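## Task

The vial rests loosely in the right hand's finger-palm crease with the palm upward. Turn it inside that hand until its label points up as in the goal picture, with no finger or thumb left on it. Only the right hand may act; its wrist camera, camera post and the arm's final link count as part of it, and the left arm and hand must never touch it. The task fails if the vial touches anything else or leaves the hand. To finish, the vial must rest still for a moment on the palm, clear of the wrist, camera and post, with the palm pointing straight up. No motor of either hand may read moving or overload or be building toward a shutdown (motors dead from the start are exempt). Then declare it done.

## Robot and tools

Robot: two arms, left_arm and right_arm, each carrying an identical right-handed four-digit hand (index, middle, ring, thumb; 16 motors). The hands are copies, not mirror images. Bases: left_arm at (+0.002, +0.421, 0) m, right_arm at (-0.004, -0.384, 0) m.

Scene frame (used in results): origin on the table top midway between the arms, +z up, +x out over the table, left_arm on the +y side. The names left/right do not refer to image sides.

Hand point frame (used in commands): the hand point sits in front of the palm where thumb tip meets index and middle tips. +z runs along the straightened fingers toward the tips, +x crosses the palm away from the thumb, +y points out of the palm face. The palm face is at y = -0.062 m; finger knuckles at z = -0.017 m, straight fingertips 0.139 m beyond. A rigid mast on the palm side occupies x +0.05 to +0.10, z -0.16 to -0.11, up to y = +0.06 m and can collide. For a palm-up hand, +y must point to scene +z.

execute_actions(actions): actions is a list of actions, run in order. Each action is a table of at most 15 rows; each row lasts one 1/30 s step, and a short table repeats its final row to fill 15 steps (0.5 s per action). An empty list only returns state and images. Every row is one flat list of 48 numbers in [-1, 1] covering both arms, always all 48: first left_arm 24, then right_arm 24. Per arm the order is dx, dy, dz, rx, ry, rz, then index_mcp, index_abd, index_pip, index_dip, middle_mcp, middle_abd, middle_pip, middle_dip, ring_mcp, ring_abd, ring_pip, ring_dip, thumb_cmc, thumb_axl, thumb_mcp, thumb_ipl, current_limit, speed.

dx..rz are an offset, not a pose: a displacement from the hand point's measured pose at the start of that action (for a call's first action, the last reported pose), expressed in the hand point's own axes. All rows of an action refer to that same start, not to the previous row. Scale: 1.0 = 0.6 m for dx, dy, dz and 180 degrees for the rotation; rx, ry, rz form one rotation vector. Per step the target is clipped to 70 mm and 16 degrees from the measured pose; position wins over orientation if both cannot be met. After an action the arm drifts on only to its last clipped target, so large moves need several actions. Arms often stop a centimetre or more short, usually low; an elbow may sag, sinking and tilting the hand each action unless you aim back at the pose to hold.

The 16 hinge numbers are absolute goal angles, scaled linearly between each hinge's stops; 0 is a real goal, so to keep a hand unchanged resend its hand_goal, current_limit and speed. Brackets give degrees at +1, at -1, and the straight value. Fingers: _mcp bends at the knuckle toward the palm as the number falls (-18, +128; +0.75); _abd swings the finger sideways away from the thumb toward -1 (-60, +60; +0.00); _pip (-29, +108; +0.58) and _dip (-21, +117; +0.70) curl the middle and end joints toward -1. Bending fingers move their tips toward +y. Thumb: thumb_cmc toward -1 brings the thumb from beside the palm to in front of it (-20, +120; +0.71); thumb_axl twists it about its length (-27, +140; +0.68); thumb_mcp (-69, +109; +0.23) and thumb_ipl (-77, +108; +0.17) bend it, toward +z when thumb_axl is straight, or in the thumb_cmc swing direction when thumb_axl is at -0.40.

current_limit maps -1..+1 to 0..550 mA (floor 11 mA) for all motors and also caps hinge speed; very low values may not lift a finger. speed sets set-point rate to (speed + 1) / 2 of 5.9 rad/s (floor 0.001 of it). Initially current_limit +0.4, speed -0.6; the last value persists. A finger presses only while its goal lies past the object's surface, harder the further past.

Results: a state line per arm with hand point position (m) and quat_wxyz in the scene frame (less accurate at long reach); step readings of end_effector_position, with HELD marking steps where an arm's row was held back; 'pose unreachable' when the clearance check altered or blocked a command; 'Hand target' lines with the pose each arm is now driven toward. Per hand, in motor order: hand_goal (written goals; resending keeps a grip), hand_measured (actual positions; resending these loosens), hand_current_ma (positive pushes toward -1), hand_state (moving, goal, blocked, overload), hand_current_limit, hand_speed. A motor at 495 mA or more accumulates seconds (and loses them below); at 5 s it shuts off for 10 s, then returns to its goal. If an arm is stopped, new hand numbers are discarded while old ones stay active. Motor heat: a MOTOR HOT line from 85 °C; at 100 °C an OVER-TEMPERATURE FAULT drops that arm. Holding loads heats motors even while you think, and the robot keeps its last command during thinking.

zoom_image(camera, region): region [x0, y0, x1, y1] in pixels of that camera's latest image, at most 504 by 504. Cameras: cam_head_left, cam_head_right, cam_high, cam_low, cam_left_wrist, cam_right_wrist, all 504x504. show_instructions() shows the reference images (the goal picture from the wrist camera). read_manual(section) returns licence texts only. finished_scene(scene) ends scene 1 or 2 irreversibly; call it only once the vial rests as required. Replying without a tool call ends everything.

Avoid: the vial touching anything outside the working hand or leaving it, objects falling or being knocked off the table, the two arms striking or pressing each other (any part, including fingers and mast), slamming or hard pushing, and motors building toward shutdown. Loose objects may occasionally get a small external nudge.

Each tool is called in YAML: its name, and indented under it one key for each argument.

Reference images:

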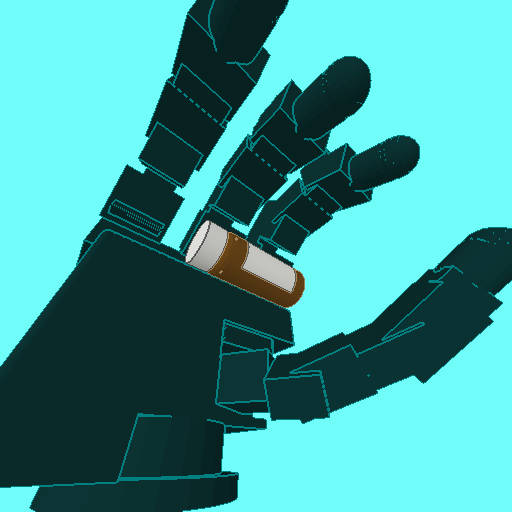

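## Session

execute_actions:
  actions: []

Scene clock: 0.00 s.
left_arm: end_effector_position=(+0.3658, +0.7828, +0.6034) hand_goal=(+0.754, +0.000, +0.576, +0.696, +0.754, +0.000, +0.576, +0.696, +0.754, +0.000, +0.576, +0.696, +0.714, +0.678, +0.226, +0.168) hand_measured=(+0.754, +0.000, +0.576, +0.696, +0.754, +0.000, +0.576, +0.696, +0.754, +0.000, +0.576, +0.696, +0.714, +0.678, +0.226, +0.168) hand_current_ma=(+0, +0, +0, +0, +0, +0, +0, +0, +0, +0, +0, +0, +0, +0, +0, +0) hand_state=(goal, overload, goal, goal, goal, goal, goal, goal, goal, goal, goal, goal, goal, goal, goal, goal) hand_current_limit=0.40 hand_speed=-0.60 end_effector_quat_wxyz=(+0.253, +0.254, +0.643, +0.677) | right_arm: end_effector_position=(+0.4023, -0.0961, +0.3887) hand_goal=(+0.046, +0.000, -0.008, +0.280, +0.046, +0.000, -0.008, +0.280, +0.046, +0.000, -0.008, +0.280, -0.104, +0.266, +0.032, -0.018) hand_measured=(+0.060, +0.000, -0.006, +0.282, +0.062, +0.000, -0.006, +0.282, +0.060, +0.000, -0.006, +0.282, -0.090, +0.270, +0.034, -0.016) hand_current_ma=(+85, +0, +14, +12, +86, +0, +14, +13, +85, +0, +14, +14, +77, +26, +12, +12) hand_state=(goal, goal, goal, goal, goal, goal, goal, goal, goal, goal, goal, goal, goal, goal, goal, goal) hand_current_limit=0.40 hand_speed=-0.60 end_effector_quat_wxyz=(+0.317, +0.331, +0.631, +0.626)
Joint positions: left_arm=[ 0.678  1.035  1.081 -0.002 -0.009  0.019] | right_arm=[0.686 1.126 0.595 0.516 0.071 0.015]
Joint velocities: left_arm=[-0.005  0.005 -0.002  0.017 -0.066  0.051] | right_arm=[-0.005  0.005 -0.032 -0.007 -0.022 -0.037]
Motor temperatures (°C, as the motors report them): left_arm=[22 21 23 23 23 20] | right_arm=[22 20 23 20 21 23]
Hand target (left_arm): +0.364, +0.781, +0.621; +0.256, +0.250, +0.634, +0.686
Hand target (right_arm): +0.404, -0.095, +0.411; +0.323, +0.324, +0.617, +0.640

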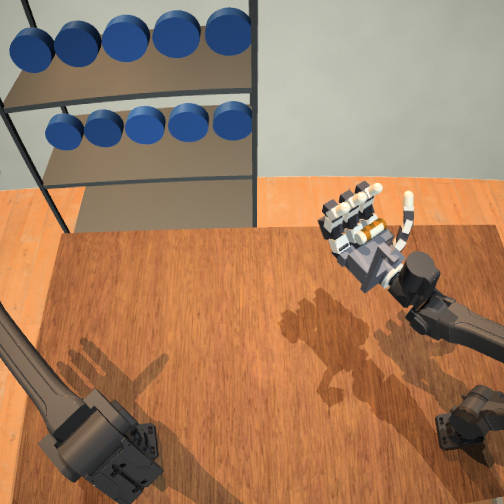

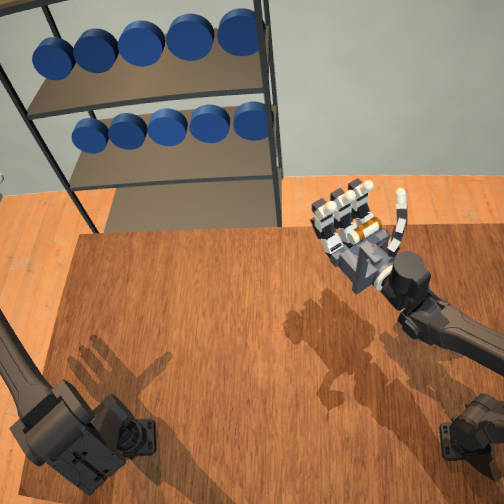

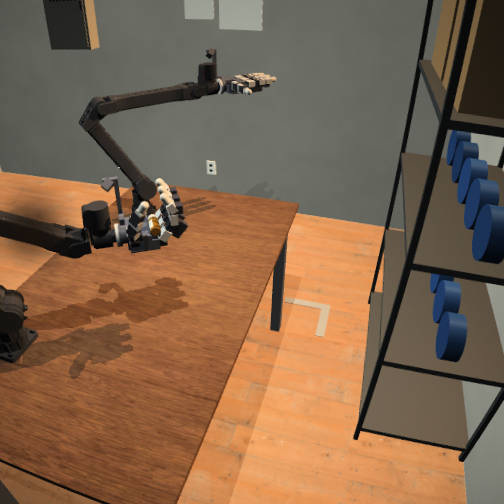

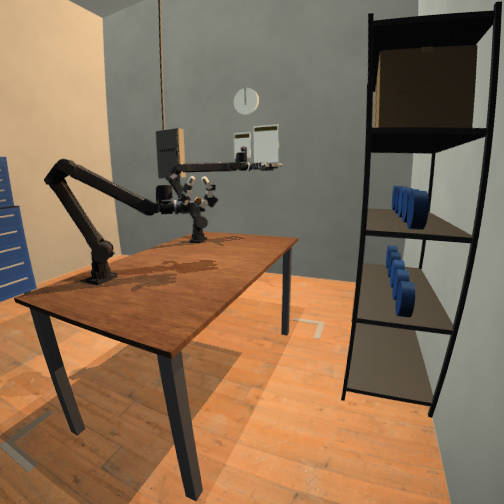

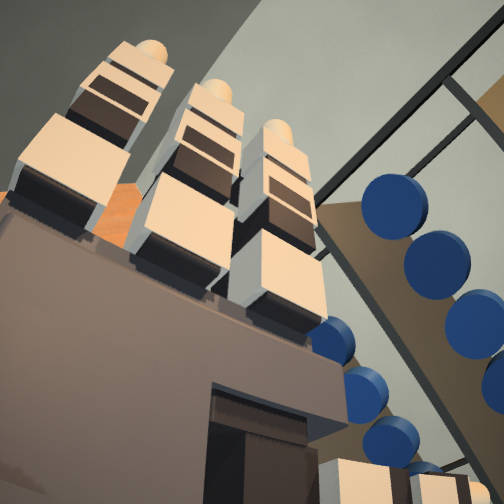

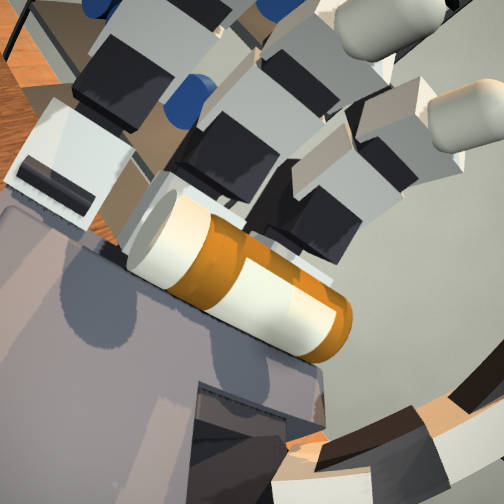

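execute_actions:
  actions:
    - [[0,0,0,0,0,0,0.754,0,0.576,0.696,0.754,0,0.576,0.696,0.754,0,0.576,0.696,0.714,0.678,0.226,0.168,0.4,-0.6, 0,0.035,0,0,0,0,0.046,0,-0.3,-0.52,0.046,0,-0.3,-0.52,0.046,0,-0.008,0.28,-0.104,0.266,0.032,-0.018,0.4,-0.4]]
    - [[0,0,0,0,0,0,0.754,0,0.576,0.696,0.754,0,0.576,0.696,0.754,0,0.576,0.696,0.714,0.678,0.226,0.168,0.4,-0.6, 0,0.035,0,0,0,0,0.046,0,-0.5,-0.52,0.046,0,-0.5,-0.52,0.046,0,-0.008,0.28,-0.104,0.266,0.032,-0.018,0.4,-0.4]]

Scene clock: 1.60 s.
left_arm: end_effector_position=(+0.3658, +0.7828, +0.6034) hand_goal=(+0.754, +0.000, +0.576, +0.696, +0.754, +0.000, +0.576, +0.696, +0.754, +0.000, +0.576, +0.696, +0.714, +0.678, +0.226, +0.168) hand_measured=(+0.764, +0.000, +0.576, +0.696, +0.762, +0.000, +0.576, +0.696, +0.764, +0.000, +0.576, +0.696, +0.722, +0.678, +0.226, +0.168) hand_current_ma=(+52, +0, +4, +0, +52, +0, +5, +0, +52, +0, +4, +0, +50, -4, -1, -2) hand_state=(goal, overload, goal, goal, goal, goal, goal, goal, goal, goal, goal, goal, goal, goal, goal, goal) hand_current_limit=0.40 hand_speed=-0.60 end_effector_quat_wxyz=(+0.253, +0.254, +0.643, +0.677) | right_arm: end_effector_position=(+0.4037, -0.0949, +0.3715) hand_goal=(+0.046, +0.000, -0.500, -0.520, +0.046, +0.000, -0.500, -0.520, +0.046, +0.000, -0.008, +0.280, -0.104, +0.266, +0.032, -0.018) hand_measured=(+0.058, +0.000, -0.498, -0.518, +0.060, +0.000, -0.498, -0.518, +0.058, +0.000, -0.006, +0.282, -0.090, +0.270, +0.034, -0.016) hand_current_ma=(+69, +0, +6, +10, +72, +0, +6, +11, +71, +0, +13, +14, +73, +25, +9, +12) hand_state=(goal, goal, goal, moving, goal, goal, goal, goal, goal, goal, goal, goal, goal, goal, goal, goal) hand_current_limit=0.40 hand_speed=-0.40 end_effector_quat_wxyz=(+0.304, +0.343, +0.660, +0.595)
Joint positions: left_arm=[ 0.678  1.035  1.081 -0.002 -0.009  0.019] | right_arm=[0.686 1.101 0.595 0.398 0.071 0.015]
Joint velocities: left_arm=[ 0.005 -0.005  0.012  0.007 -0.051  0.066] | right_arm=[-0.005  0.005  0.002 -0.007 -0.007 -0.007]
Motor temperatures (°C, as the motors report them): left_arm=[22 21 23 23 23 20] | right_arm=[22 20 24 20 21 23]
Hand target (left_arm): +0.366, +0.783, +0.603; +0.253, +0.254, +0.643, +0.677
Hand target (right_arm): +0.403, -0.096, +0.402; +0.311, +0.337, +0.645, +0.611
Off the commanded pose (left_arm): 0.000 m, 0 deg.
Off the commanded pose (right_arm): 0.030 m, 3 deg.
Step readings (end_effector_position; steps 1 to 15: 1st action; 16 to 30: 2nd action):
0: left_arm (+0.3658, +0.7828, +0.6034) | right_arm (+0.4023, -0.0961, +0.3887)
1: left_arm (+0.3658, +0.7828, +0.6034) | right_arm (+0.4026, -0.0959, +0.3872)
2: left_arm (+0.3658, +0.7828, +0.6034) | right_arm (+0.4027, -0.0957, +0.3851)
4: left_arm (+0.3658, +0.7828, +0.6034) | right_arm (+0.4030, -0.0955, +0.3818)
8: left_arm (+0.3658, +0.7828, +0.6034) | right_arm (+0.4029, -0.0956, +0.3810)
15: left_arm (+0.3658, +0.7828, +0.6034) | right_arm (+0.4029, -0.0956, +0.3808)
16: left_arm (+0.3658, +0.7828, +0.6034) | right_arm (+0.4031, -0.0955, +0.3794)
17: left_arm (+0.3658, +0.7828, +0.6034) | right_arm (+0.4032, -0.0954, +0.3774)
19: left_arm (+0.3658, +0.7828, +0.6034) | right_arm (+0.4035, -0.0951, +0.3735)
23: left_arm (+0.3658, +0.7828, +0.6034) | right_arm (+0.4037, -0.0950, +0.3717)
30: end_effector_position above

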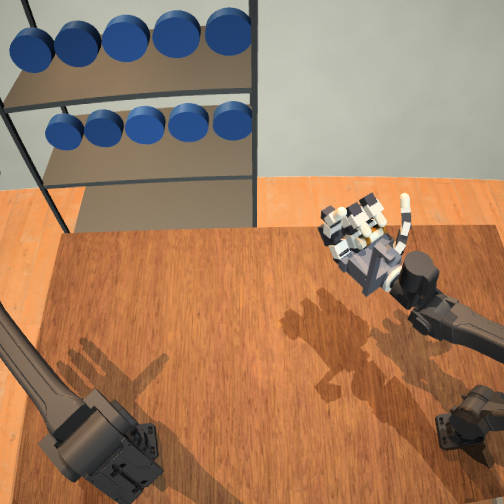

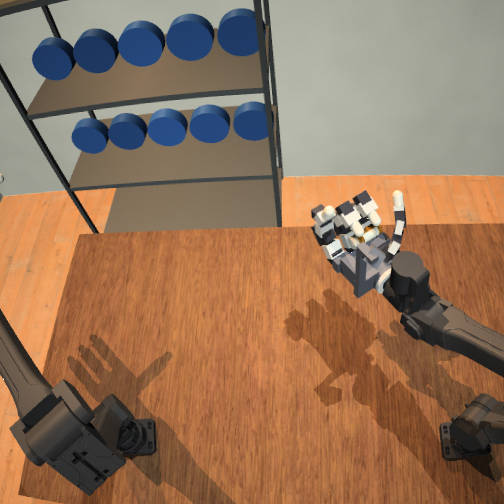

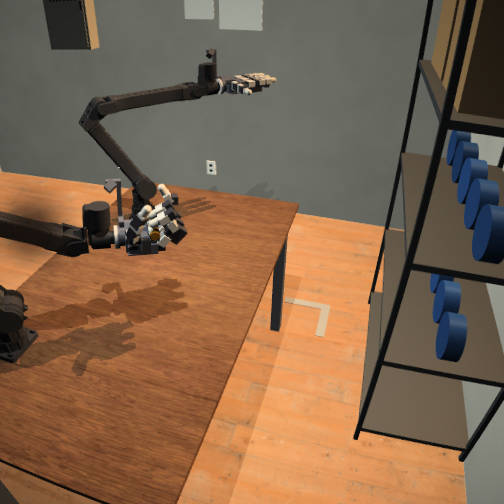

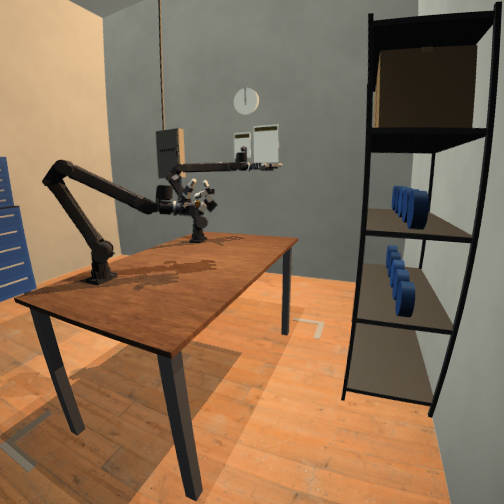

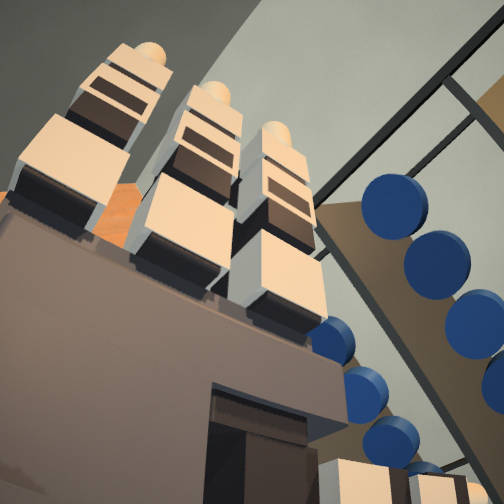

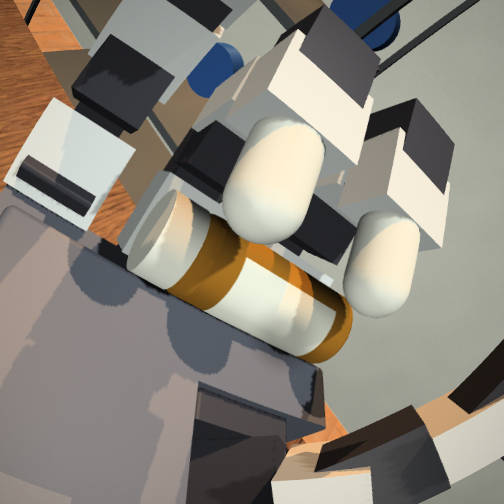

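execute_actions:
  actions:
    - [[0,0,0,0,0,0,0.754,0,0.576,0.696,0.754,0,0.576,0.696,0.754,0,0.576,0.696,0.714,0.678,0.226,0.168,0.4,-0.6, 0,0.05,0,-0.018,0,0,0.046,-0.2,-0.7,-0.45,0.046,0,-0.7,-0.45,0.046,0,-0.008,0.28,-0.104,0.266,0.032,-0.018,0.4,-0.4]]
    - [[0,0,0,0,0,0,0.754,0,0.576,0.696,0.754,0,0.576,0.696,0.754,0,0.576,0.696,0.714,0.678,0.226,0.168,0.4,-0.6, 0,0.05,0,-0.018,0,0,0.046,-0.2,-0.7,-0.45,0.046,0,-0.7,-0.45,0.046,0,-0.008,0.28,-0.104,0.266,0.032,-0.018,0.4,-0.4]]

zoom_image:
  camera: "cam_high"
  region: [90, 170, 210, 270]

Scene clock: 2.90 s.
left_arm: end_effector_position=(+0.3658, +0.7828, +0.6034) hand_goal=(+0.754, +0.000, +0.576, +0.696, +0.754, +0.000, +0.576, +0.696, +0.754, +0.000, +0.576, +0.696, +0.714, +0.678, +0.226, +0.168) hand_measured=(+0.764, +0.000, +0.576, +0.696, +0.762, +0.000, +0.576, +0.696, +0.764, +0.000, +0.576, +0.696, +0.722, +0.678, +0.226, +0.168) hand_current_ma=(+52, +0, +4, +0, +52, +0, +5, +0, +52, +0, +4, +0, +50, -4, -1, -2) hand_state=(goal, overload, goal, goal, goal, goal, goal, goal, goal, goal, goal, goal, goal, goal, goal, goal) hand_current_limit=0.40 hand_speed=-0.60 end_effector_quat_wxyz=(+0.253, +0.254, +0.643, +0.677) | right_arm: end_effector_position=(+0.4036, -0.0950, +0.3717) hand_goal=(+0.046, -0.200, -0.700, -0.450, +0.046, +0.000, -0.700, -0.450, +0.046, +0.000, -0.008, +0.280, -0.104, +0.266, +0.032, -0.018) hand_measured=(+0.058, -0.190, -0.676, -0.446, +0.060, +0.000, -0.676, -0.446, +0.058, +0.000, -0.006, +0.282, -0.090, +0.270, +0.034, -0.016) hand_current_ma=(+69, +46, +141, +18, +72, +0, +141, +16, +71, +0, +13, +14, +73, +25, +9, +12) hand_state=(goal, goal, blocked, goal, goal, goal, blocked, goal, goal, goal, goal, goal, goal, goal, goal, goal) hand_current_limit=0.40 hand_speed=-0.40 end_effector_quat_wxyz=(+0.304, +0.343, +0.660, +0.595)
Joint positions: left_arm=[ 0.678  1.035  1.081 -0.002 -0.009  0.019] | right_arm=[0.686 1.1   0.595 0.398 0.071 0.015]
Joint velocities: left_arm=[ 0.005  0.005  0.002 -0.002  0.066  0.037] | right_arm=[-0.015  0.005 -0.002 -0.002  0.007  0.022]
Motor temperatures (°C, as the motors report them): left_arm=[22 21 24 24 23 20] | right_arm=[22 20 25 20 21 23]
Hand target (left_arm): +0.366, +0.783, +0.603; +0.253, +0.254, +0.643, +0.677
Hand target (right_arm): +0.405, -0.094, +0.401; +0.314, +0.334, +0.643, +0.614
Off the commanded pose (left_arm): 0.000 m, 0 deg.
Off the commanded pose (right_arm): 0.030 m, 3 deg.
Step readings (end_effector_position; steps 1 to 15: 1st action; 16 to 30: 2nd action):
0: left_arm (+0.3658, +0.7828, +0.6034) | right_arm (+0.4036, -0.0950, +0.3717)
1: left_arm (+0.3658, +0.7828, +0.6034) | right_arm (+0.4036, -0.0950, +0.3717)
2: left_arm (+0.3658, +0.7828, +0.6034) | right_arm (+0.4036, -0.0950, +0.3717)
4: left_arm (+0.3658, +0.7828, +0.6034) | right_arm (+0.4036, -0.0950, +0.3717)
8: left_arm (+0.3658, +0.7828, +0.6034) | right_arm (+0.4036, -0.0950, +0.3717)
15: left_arm (+0.3658, +0.7828, +0.6034) | right_arm (+0.4036, -0.0950, +0.3717)
16: left_arm (+0.3658, +0.7828, +0.6034) | right_arm (+0.4036, -0.0950, +0.3717)
17: left_arm (+0.3658, +0.7828, +0.6034) | right_arm (+0.4036, -0.0950, +0.3717)
19: left_arm (+0.3658, +0.7828, +0.6034) | right_arm (+0.4036, -0.0950, +0.3717)
23: left_arm (+0.3658, +0.7828, +0.6034) | right_arm (+0.4036, -0.0950, +0.3717)
30: end_effector_position above

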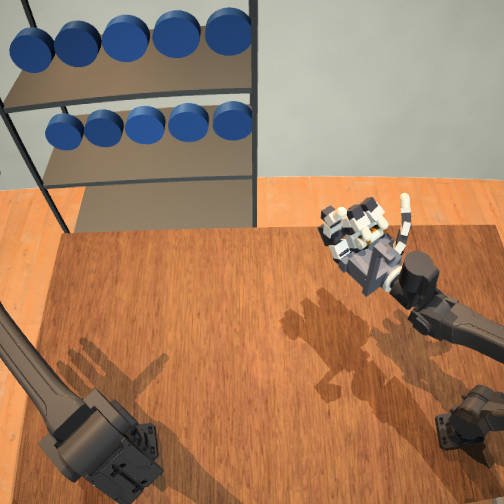

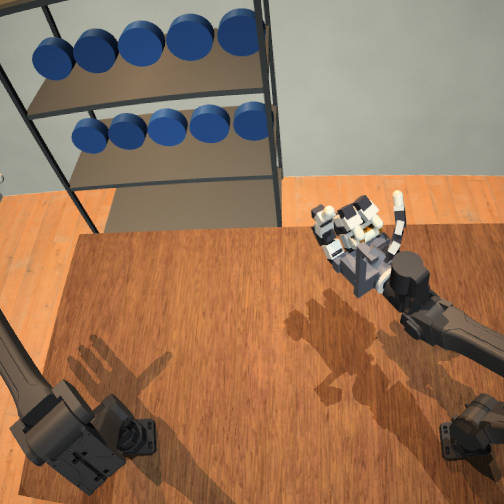

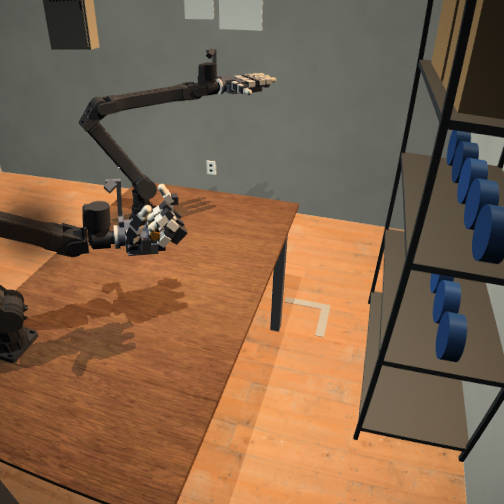

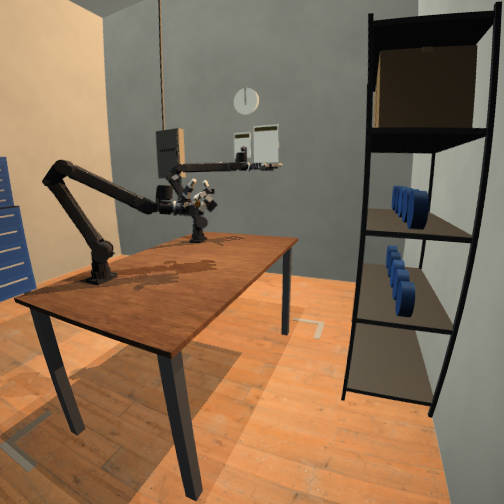

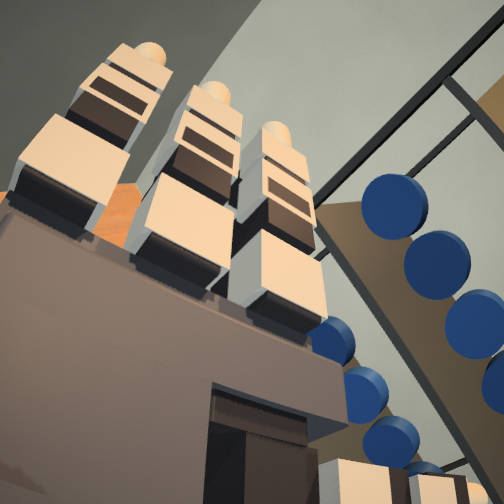

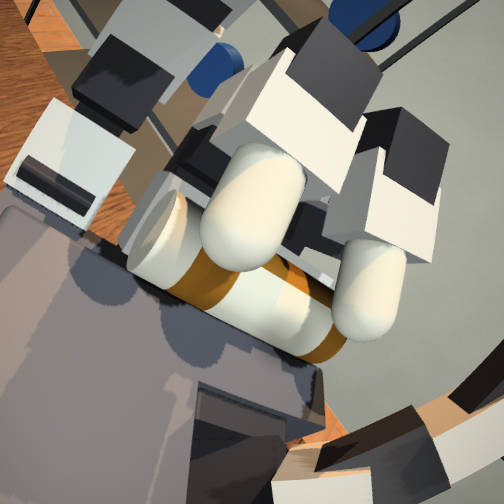

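Region (90, 170, 210, 270) of cam_high's 504x504 image, scaled by 4.200, with more detail than that image has.

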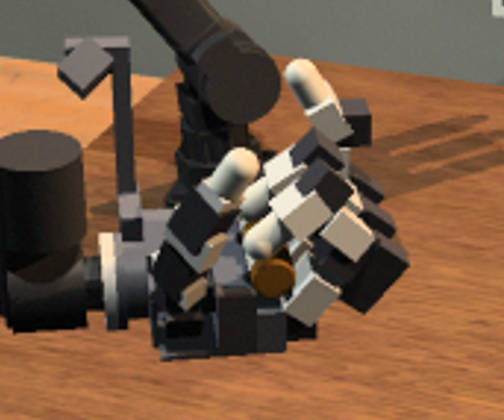

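execute_actions:
  actions:
    - [[0,0,0,0,0,0,0.754,0,0.576,0.696,0.754,0,0.576,0.696,0.754,0,0.576,0.696,0.714,0.678,0.226,0.168,0.4,-0.6, 0,0.05,0,-0.018,0,0,0.046,-0.2,-0.67,-0.8,0.046,0,-0.67,-0.8,0.046,0,-0.008,0.28,-0.104,0.266,0.032,-0.018,0.4,-0.4]]
    - [[0,0,0,0,0,0,0.754,0,0.576,0.696,0.754,0,0.576,0.696,0.754,0,0.576,0.696,0.714,0.678,0.226,0.168,0.4,-0.6, 0,0.05,0,-0.018,0,0,0.046,-0.2,-0.67,-0.8,0.046,0,-0.67,-0.8,0.046,0,-0.008,0.28,-0.104,0.266,0.032,-0.018,0.4,-0.4]]

zoom_image:
  camera: "cam_high"
  region: [90, 170, 210, 270]

Scene clock: 5.77 s.
left_arm: end_effector_position=(+0.3658, +0.7828, +0.6034) hand_goal=(+0.754, +0.000, +0.576, +0.696, +0.754, +0.000, +0.576, +0.696, +0.754, +0.000, +0.576, +0.696, +0.714, +0.678, +0.226, +0.168) hand_measured=(+0.764, +0.000, +0.576, +0.696, +0.762, +0.000, +0.576, +0.696, +0.764, +0.000, +0.576, +0.696, +0.722, +0.678, +0.226, +0.168) hand_current_ma=(+52, +0, +4, +0, +52, +0, +5, +0, +52, +0, +4, +0, +50, -4, -1, -2) hand_state=(goal, overload, goal, goal, goal, goal, goal, goal, goal, goal, goal, goal, goal, goal, goal, goal) hand_current_limit=0.40 hand_speed=-0.60 end_effector_quat_wxyz=(+0.253, +0.254, +0.643, +0.677) | right_arm: end_effector_position=(+0.4036, -0.0950, +0.3717) hand_goal=(+0.046, -0.200, -0.670, -0.800, +0.046, +0.000, -0.670, -0.800, +0.046, +0.000, -0.008, +0.280, -0.104, +0.266, +0.032, -0.018) hand_measured=(+0.058, -0.198, -0.634, -0.514, +0.060, +0.000, -0.632, -0.516, +0.058, +0.000, -0.006, +0.282, -0.090, +0.270, +0.034, -0.016) hand_current_ma=(+69, +8, +214, +385, +72, +0, +214, +385, +71, +0, +13, +14, +73, +25, +9, +12) hand_state=(goal, goal, blocked, blocked, goal, goal, blocked, blocked, goal, goal, goal, goal, goal, goal, goal, goal) hand_current_limit=0.40 hand_speed=-0.40 end_effector_quat_wxyz=(+0.304, +0.343, +0.660, +0.595)
Joint positions: left_arm=[ 0.678  1.035  1.081 -0.002 -0.009  0.019] | right_arm=[0.686 1.1   0.595 0.398 0.071 0.015]
Joint velocities: left_arm=[ 0.005 -0.015  0.007  0.002 -0.11   0.022] | right_arm=[-0.015 -0.005 -0.012 -0.002 -0.051 -0.051]
Motor temperatures (°C, as the motors report them): left_arm=[22 21 25 24 23 20] | right_arm=[22 20 26 20 21 23]
Hand target (left_arm): +0.366, +0.783, +0.603; +0.253, +0.254, +0.643, +0.677
Hand target (right_arm): +0.405, -0.094, +0.401; +0.314, +0.334, +0.643, +0.614
Off the commanded pose (left_arm): 0.000 m, 0 deg.
Off the commanded pose (right_arm): 0.030 m, 3 deg.
Step readings (end_effector_position; steps 1 to 15: 1st action; 16 to 30: 2nd action):
0: left_arm (+0.3658, +0.7828, +0.6034) | right_arm (+0.4036, -0.0950, +0.3717)
1: left_arm (+0.3658, +0.7828, +0.6034) | right_arm (+0.4036, -0.0950, +0.3717)
2: left_arm (+0.3658, +0.7828, +0.6034) | right_arm (+0.4036, -0.0950, +0.3717)
4: left_arm (+0.3658, +0.7828, +0.6034) | right_arm (+0.4036, -0.0950, +0.3717)
8: left_arm (+0.3658, +0.7828, +0.6034) | right_arm (+0.4036, -0.0950, +0.3717)
15: left_arm (+0.3658, +0.7828, +0.6034) | right_arm (+0.4036, -0.0950, +0.3717)
16: left_arm (+0.3658, +0.7828, +0.6034) | right_arm (+0.4036, -0.0950, +0.3717)
17: left_arm (+0.3658, +0.7828, +0.6034) | right_arm (+0.4036, -0.0950, +0.3717)
19: left_arm (+0.3658, +0.7828, +0.6034) | right_arm (+0.4036, -0.0950, +0.3717)
23: left_arm (+0.3658, +0.7828, +0.6034) | right_arm (+0.4036, -0.0950, +0.3717)
30: end_effector_position above

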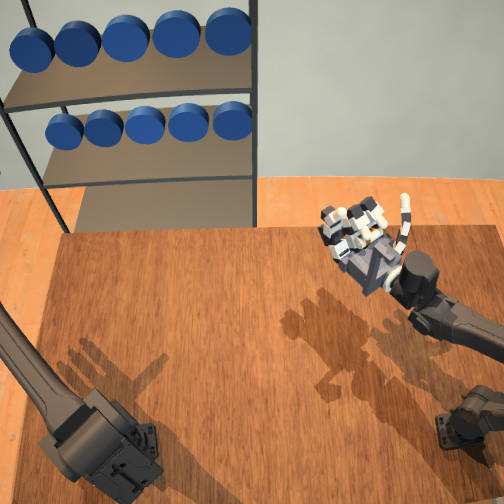

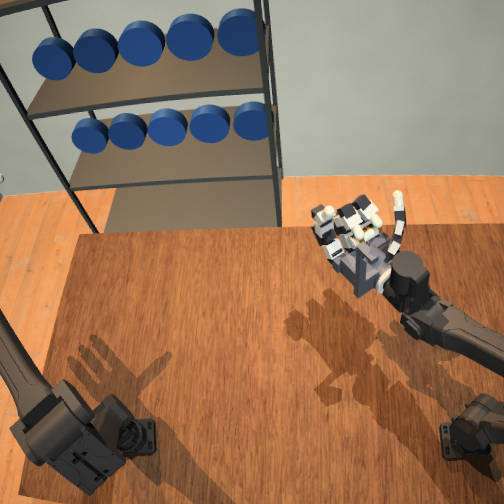

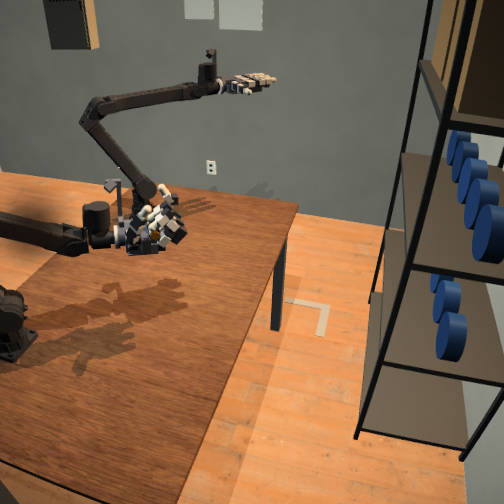

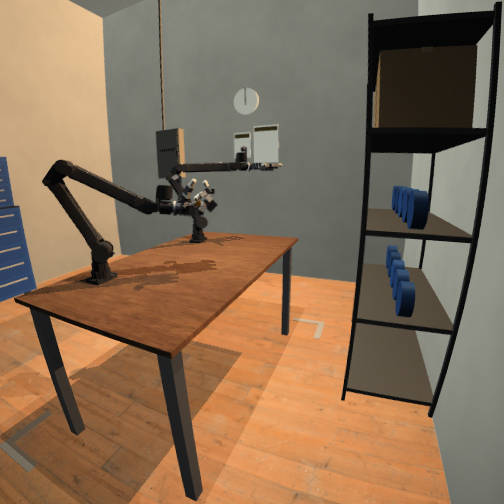

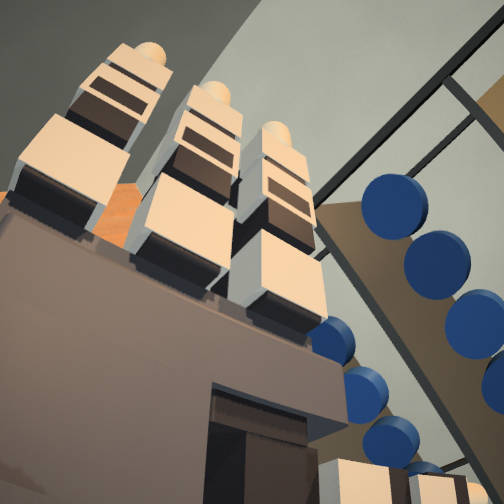

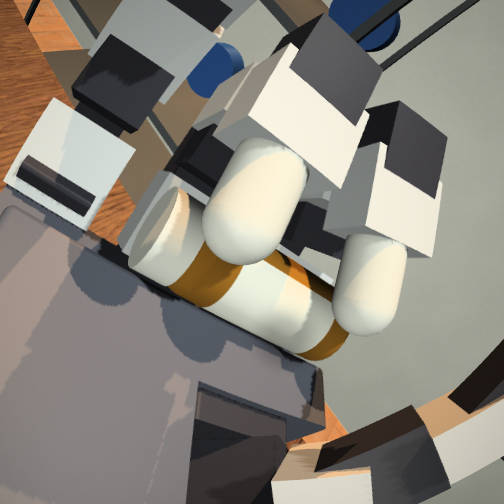

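Region (90, 170, 210, 270) of cam_high's 504x504 image, scaled by 4.200, with more detail than that image has.

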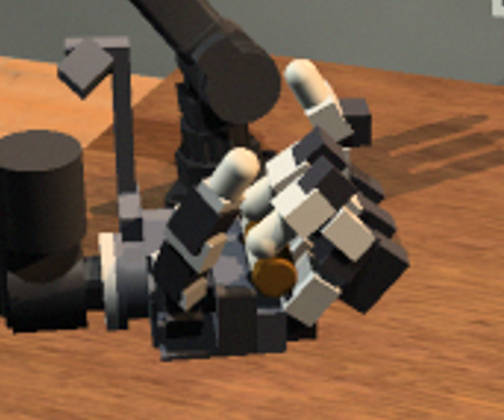

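execute_actions:
  actions:
    - [[0,0,0,0,0,0,0.754,0,0.576,0.696,0.754,0,0.576,0.696,0.754,0,0.576,0.696,0.714,0.678,0.226,0.168,0.4,-0.6, 0,0.05,0,-0.018,0,0,0.0,-0.2,-0.62,-0.3,0.0,0,-0.62,-0.3,0.046,0,-0.008,0.28,-0.104,0.266,0.032,-0.018,0.4,-0.6]]
    - [[0,0,0,0,0,0,0.754,0,0.576,0.696,0.754,0,0.576,0.696,0.754,0,0.576,0.696,0.714,0.678,0.226,0.168,0.4,-0.6, 0,0.05,0,-0.018,0,0,-0.3,-0.2,-0.62,-0.3,-0.3,0,-0.62,-0.3,0.046,0,-0.008,0.28,-0.104,0.266,0.032,-0.018,0.4,-0.6]]
    - [[0,0,0,0,0,0,0.754,0,0.576,0.696,0.754,0,0.576,0.696,0.754,0,0.576,0.696,0.714,0.678,0.226,0.168,0.4,-0.6, 0,0.05,0,-0.018,0,0,-0.3,-0.2,-0.62,-0.3,-0.3,0,-0.62,-0.3,0.046,0,-0.008,0.28,-0.104,0.266,0.032,-0.018,0.4,-0.6]]

zoom_image:
  camera: "cam_high"
  region: [90, 170, 210, 270]

Scene clock: 7.53 s.
left_arm: end_effector_position=(+0.3658, +0.7828, +0.6034) hand_goal=(+0.754, +0.000, +0.576, +0.696, +0.754, +0.000, +0.576, +0.696, +0.754, +0.000, +0.576, +0.696, +0.714, +0.678, +0.226, +0.168) hand_measured=(+0.764, +0.000, +0.576, +0.696, +0.762, +0.000, +0.576, +0.696, +0.764, +0.000, +0.576, +0.696, +0.722, +0.678, +0.226, +0.168) hand_current_ma=(+52, +0, +4, +0, +52, +0, +5, +0, +52, +0, +4, +0, +50, -4, -1, -2) hand_state=(goal, overload, goal, goal, goal, goal, goal, goal, goal, goal, goal, goal, goal, goal, goal, goal) hand_current_limit=0.40 hand_speed=-0.60 end_effector_quat_wxyz=(+0.253, +0.254, +0.643, +0.677) | right_arm: end_effector_position=(+0.4036, -0.0950, +0.3717) hand_goal=(-0.300, -0.200, -0.620, -0.300, -0.300, +0.000, -0.620, -0.300, +0.046, +0.000, -0.008, +0.280, -0.104, +0.266, +0.032, -0.018) hand_measured=(-0.294, -0.198, -0.620, -0.304, -0.292, +0.000, -0.620, -0.304, +0.058, +0.000, -0.006, +0.282, -0.090, +0.270, +0.034, -0.016) hand_current_ma=(+40, +5, +0, -19, +38, +0, +0, -19, +71, +0, +13, +14, +73, +25, +9, +12) hand_state=(goal, goal, goal, goal, goal, goal, goal, goal, goal, goal, goal, goal, goal, goal, goal, goal) hand_current_limit=0.40 hand_speed=-0.60 end_effector_quat_wxyz=(+0.304, +0.343, +0.660, +0.595)
Joint positions: left_arm=[ 0.678  1.035  1.081 -0.002 -0.009  0.019] | right_arm=[0.686 1.1   0.595 0.398 0.071 0.015]
Joint velocities: left_arm=[-0.015 -0.015  0.007  0.002 -0.037 -0.066] | right_arm=[-0.005 -0.015  0.007  0.002 -0.007  0.022]
Motor temperatures (°C, as the motors report them): left_arm=[22 21 25 24 23 20] | right_arm=[22 20 27 20 21 23]
Hand target (left_arm): +0.366, +0.783, +0.603; +0.253, +0.254, +0.643, +0.677
Hand target (right_arm): +0.405, -0.094, +0.401; +0.314, +0.334, +0.643, +0.614
Off the commanded pose (left_arm): 0.000 m, 0 deg.
Off the commanded pose (right_arm): 0.030 m, 3 deg.
Step readings (end_effector_position; steps 1 to 15: 1st action; 16 to 30: 2nd action; 31 to 45: 3rd action):
0: left_arm (+0.3658, +0.7828, +0.6034) | right_arm (+0.4036, -0.0950, +0.3717)
1: left_arm (+0.3658, +0.7828, +0.6034) | right_arm (+0.4036, -0.0950, +0.3717)
2: left_arm (+0.3658, +0.7828, +0.6034) | right_arm (+0.4036, -0.0950, +0.3717)
4: left_arm (+0.3658, +0.7828, +0.6034) | right_arm (+0.4036, -0.0950, +0.3717)
8: left_arm (+0.3658, +0.7828, +0.6034) | right_arm (+0.4036, -0.0950, +0.3717)
15: left_arm (+0.3658, +0.7828, +0.6034) | right_arm (+0.4036, -0.0950, +0.3717)
16: left_arm (+0.3658, +0.7828, +0.6034) | right_arm (+0.4036, -0.0950, +0.3717)
17: left_arm (+0.3658, +0.7828, +0.6034) | right_arm (+0.4036, -0.0950, +0.3717)
19: left_arm (+0.3658, +0.7828, +0.6034) | right_arm (+0.4036, -0.0950, +0.3717)
23: left_arm (+0.3658, +0.7828, +0.6034) | right_arm (+0.4036, -0.0950, +0.3717)
30: left_arm (+0.3658, +0.7828, +0.6034) | right_arm (+0.4036, -0.0950, +0.3717)
31: left_arm (+0.3658, +0.7828, +0.6034) | right_arm (+0.4036, -0.0950, +0.3717)
32: left_arm (+0.3658, +0.7828, +0.6034) | right_arm (+0.4036, -0.0950, +0.3717)
34: left_arm (+0.3658, +0.7828, +0.6034) | right_arm (+0.4036, -0.0950, +0.3717)
38: left_arm (+0.3658, +0.7828, +0.6034) | right_arm (+0.4036, -0.0950, +0.3717)
45: end_effector_position above

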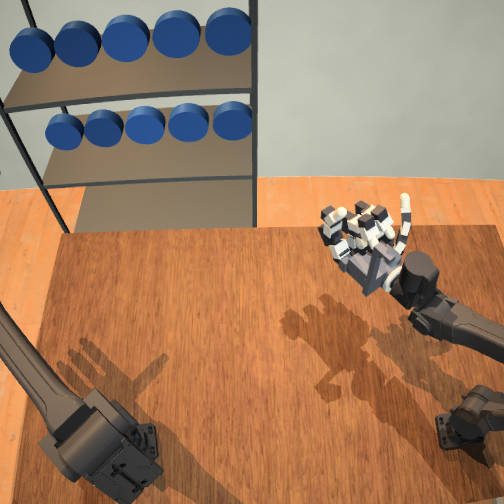

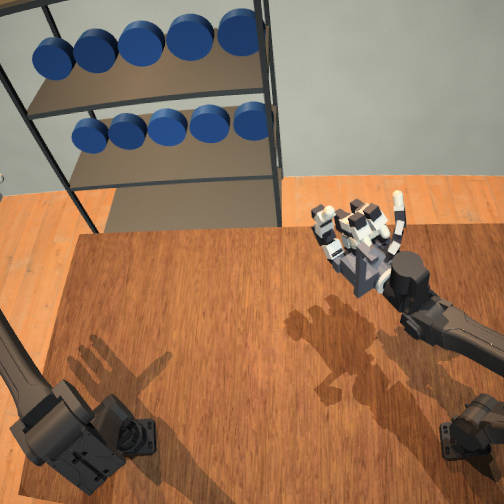

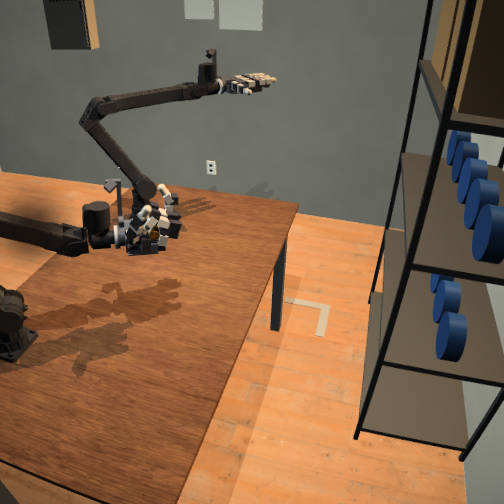

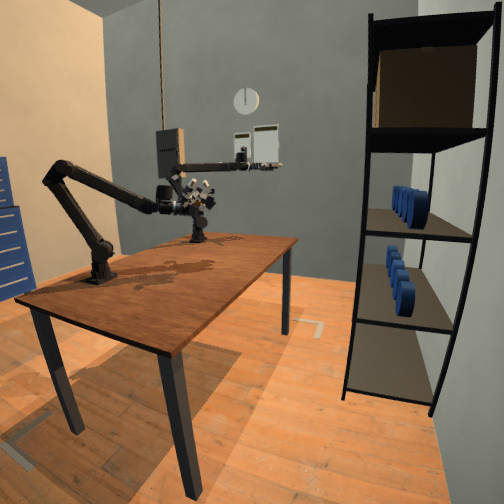

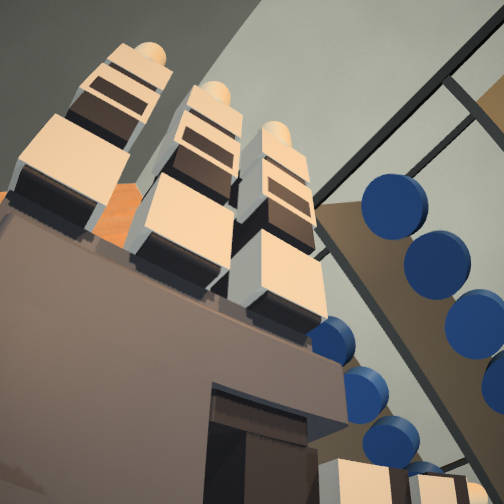

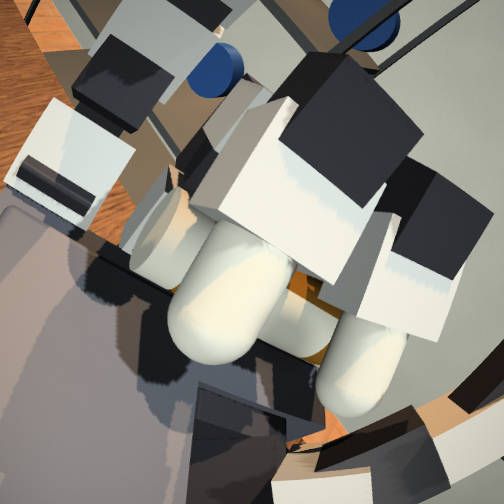

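Region (90, 170, 210, 270) of cam_high's 504x504 image, scaled by 4.200, with more detail than that image has.

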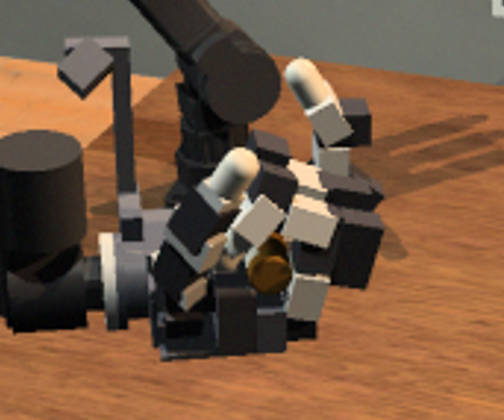

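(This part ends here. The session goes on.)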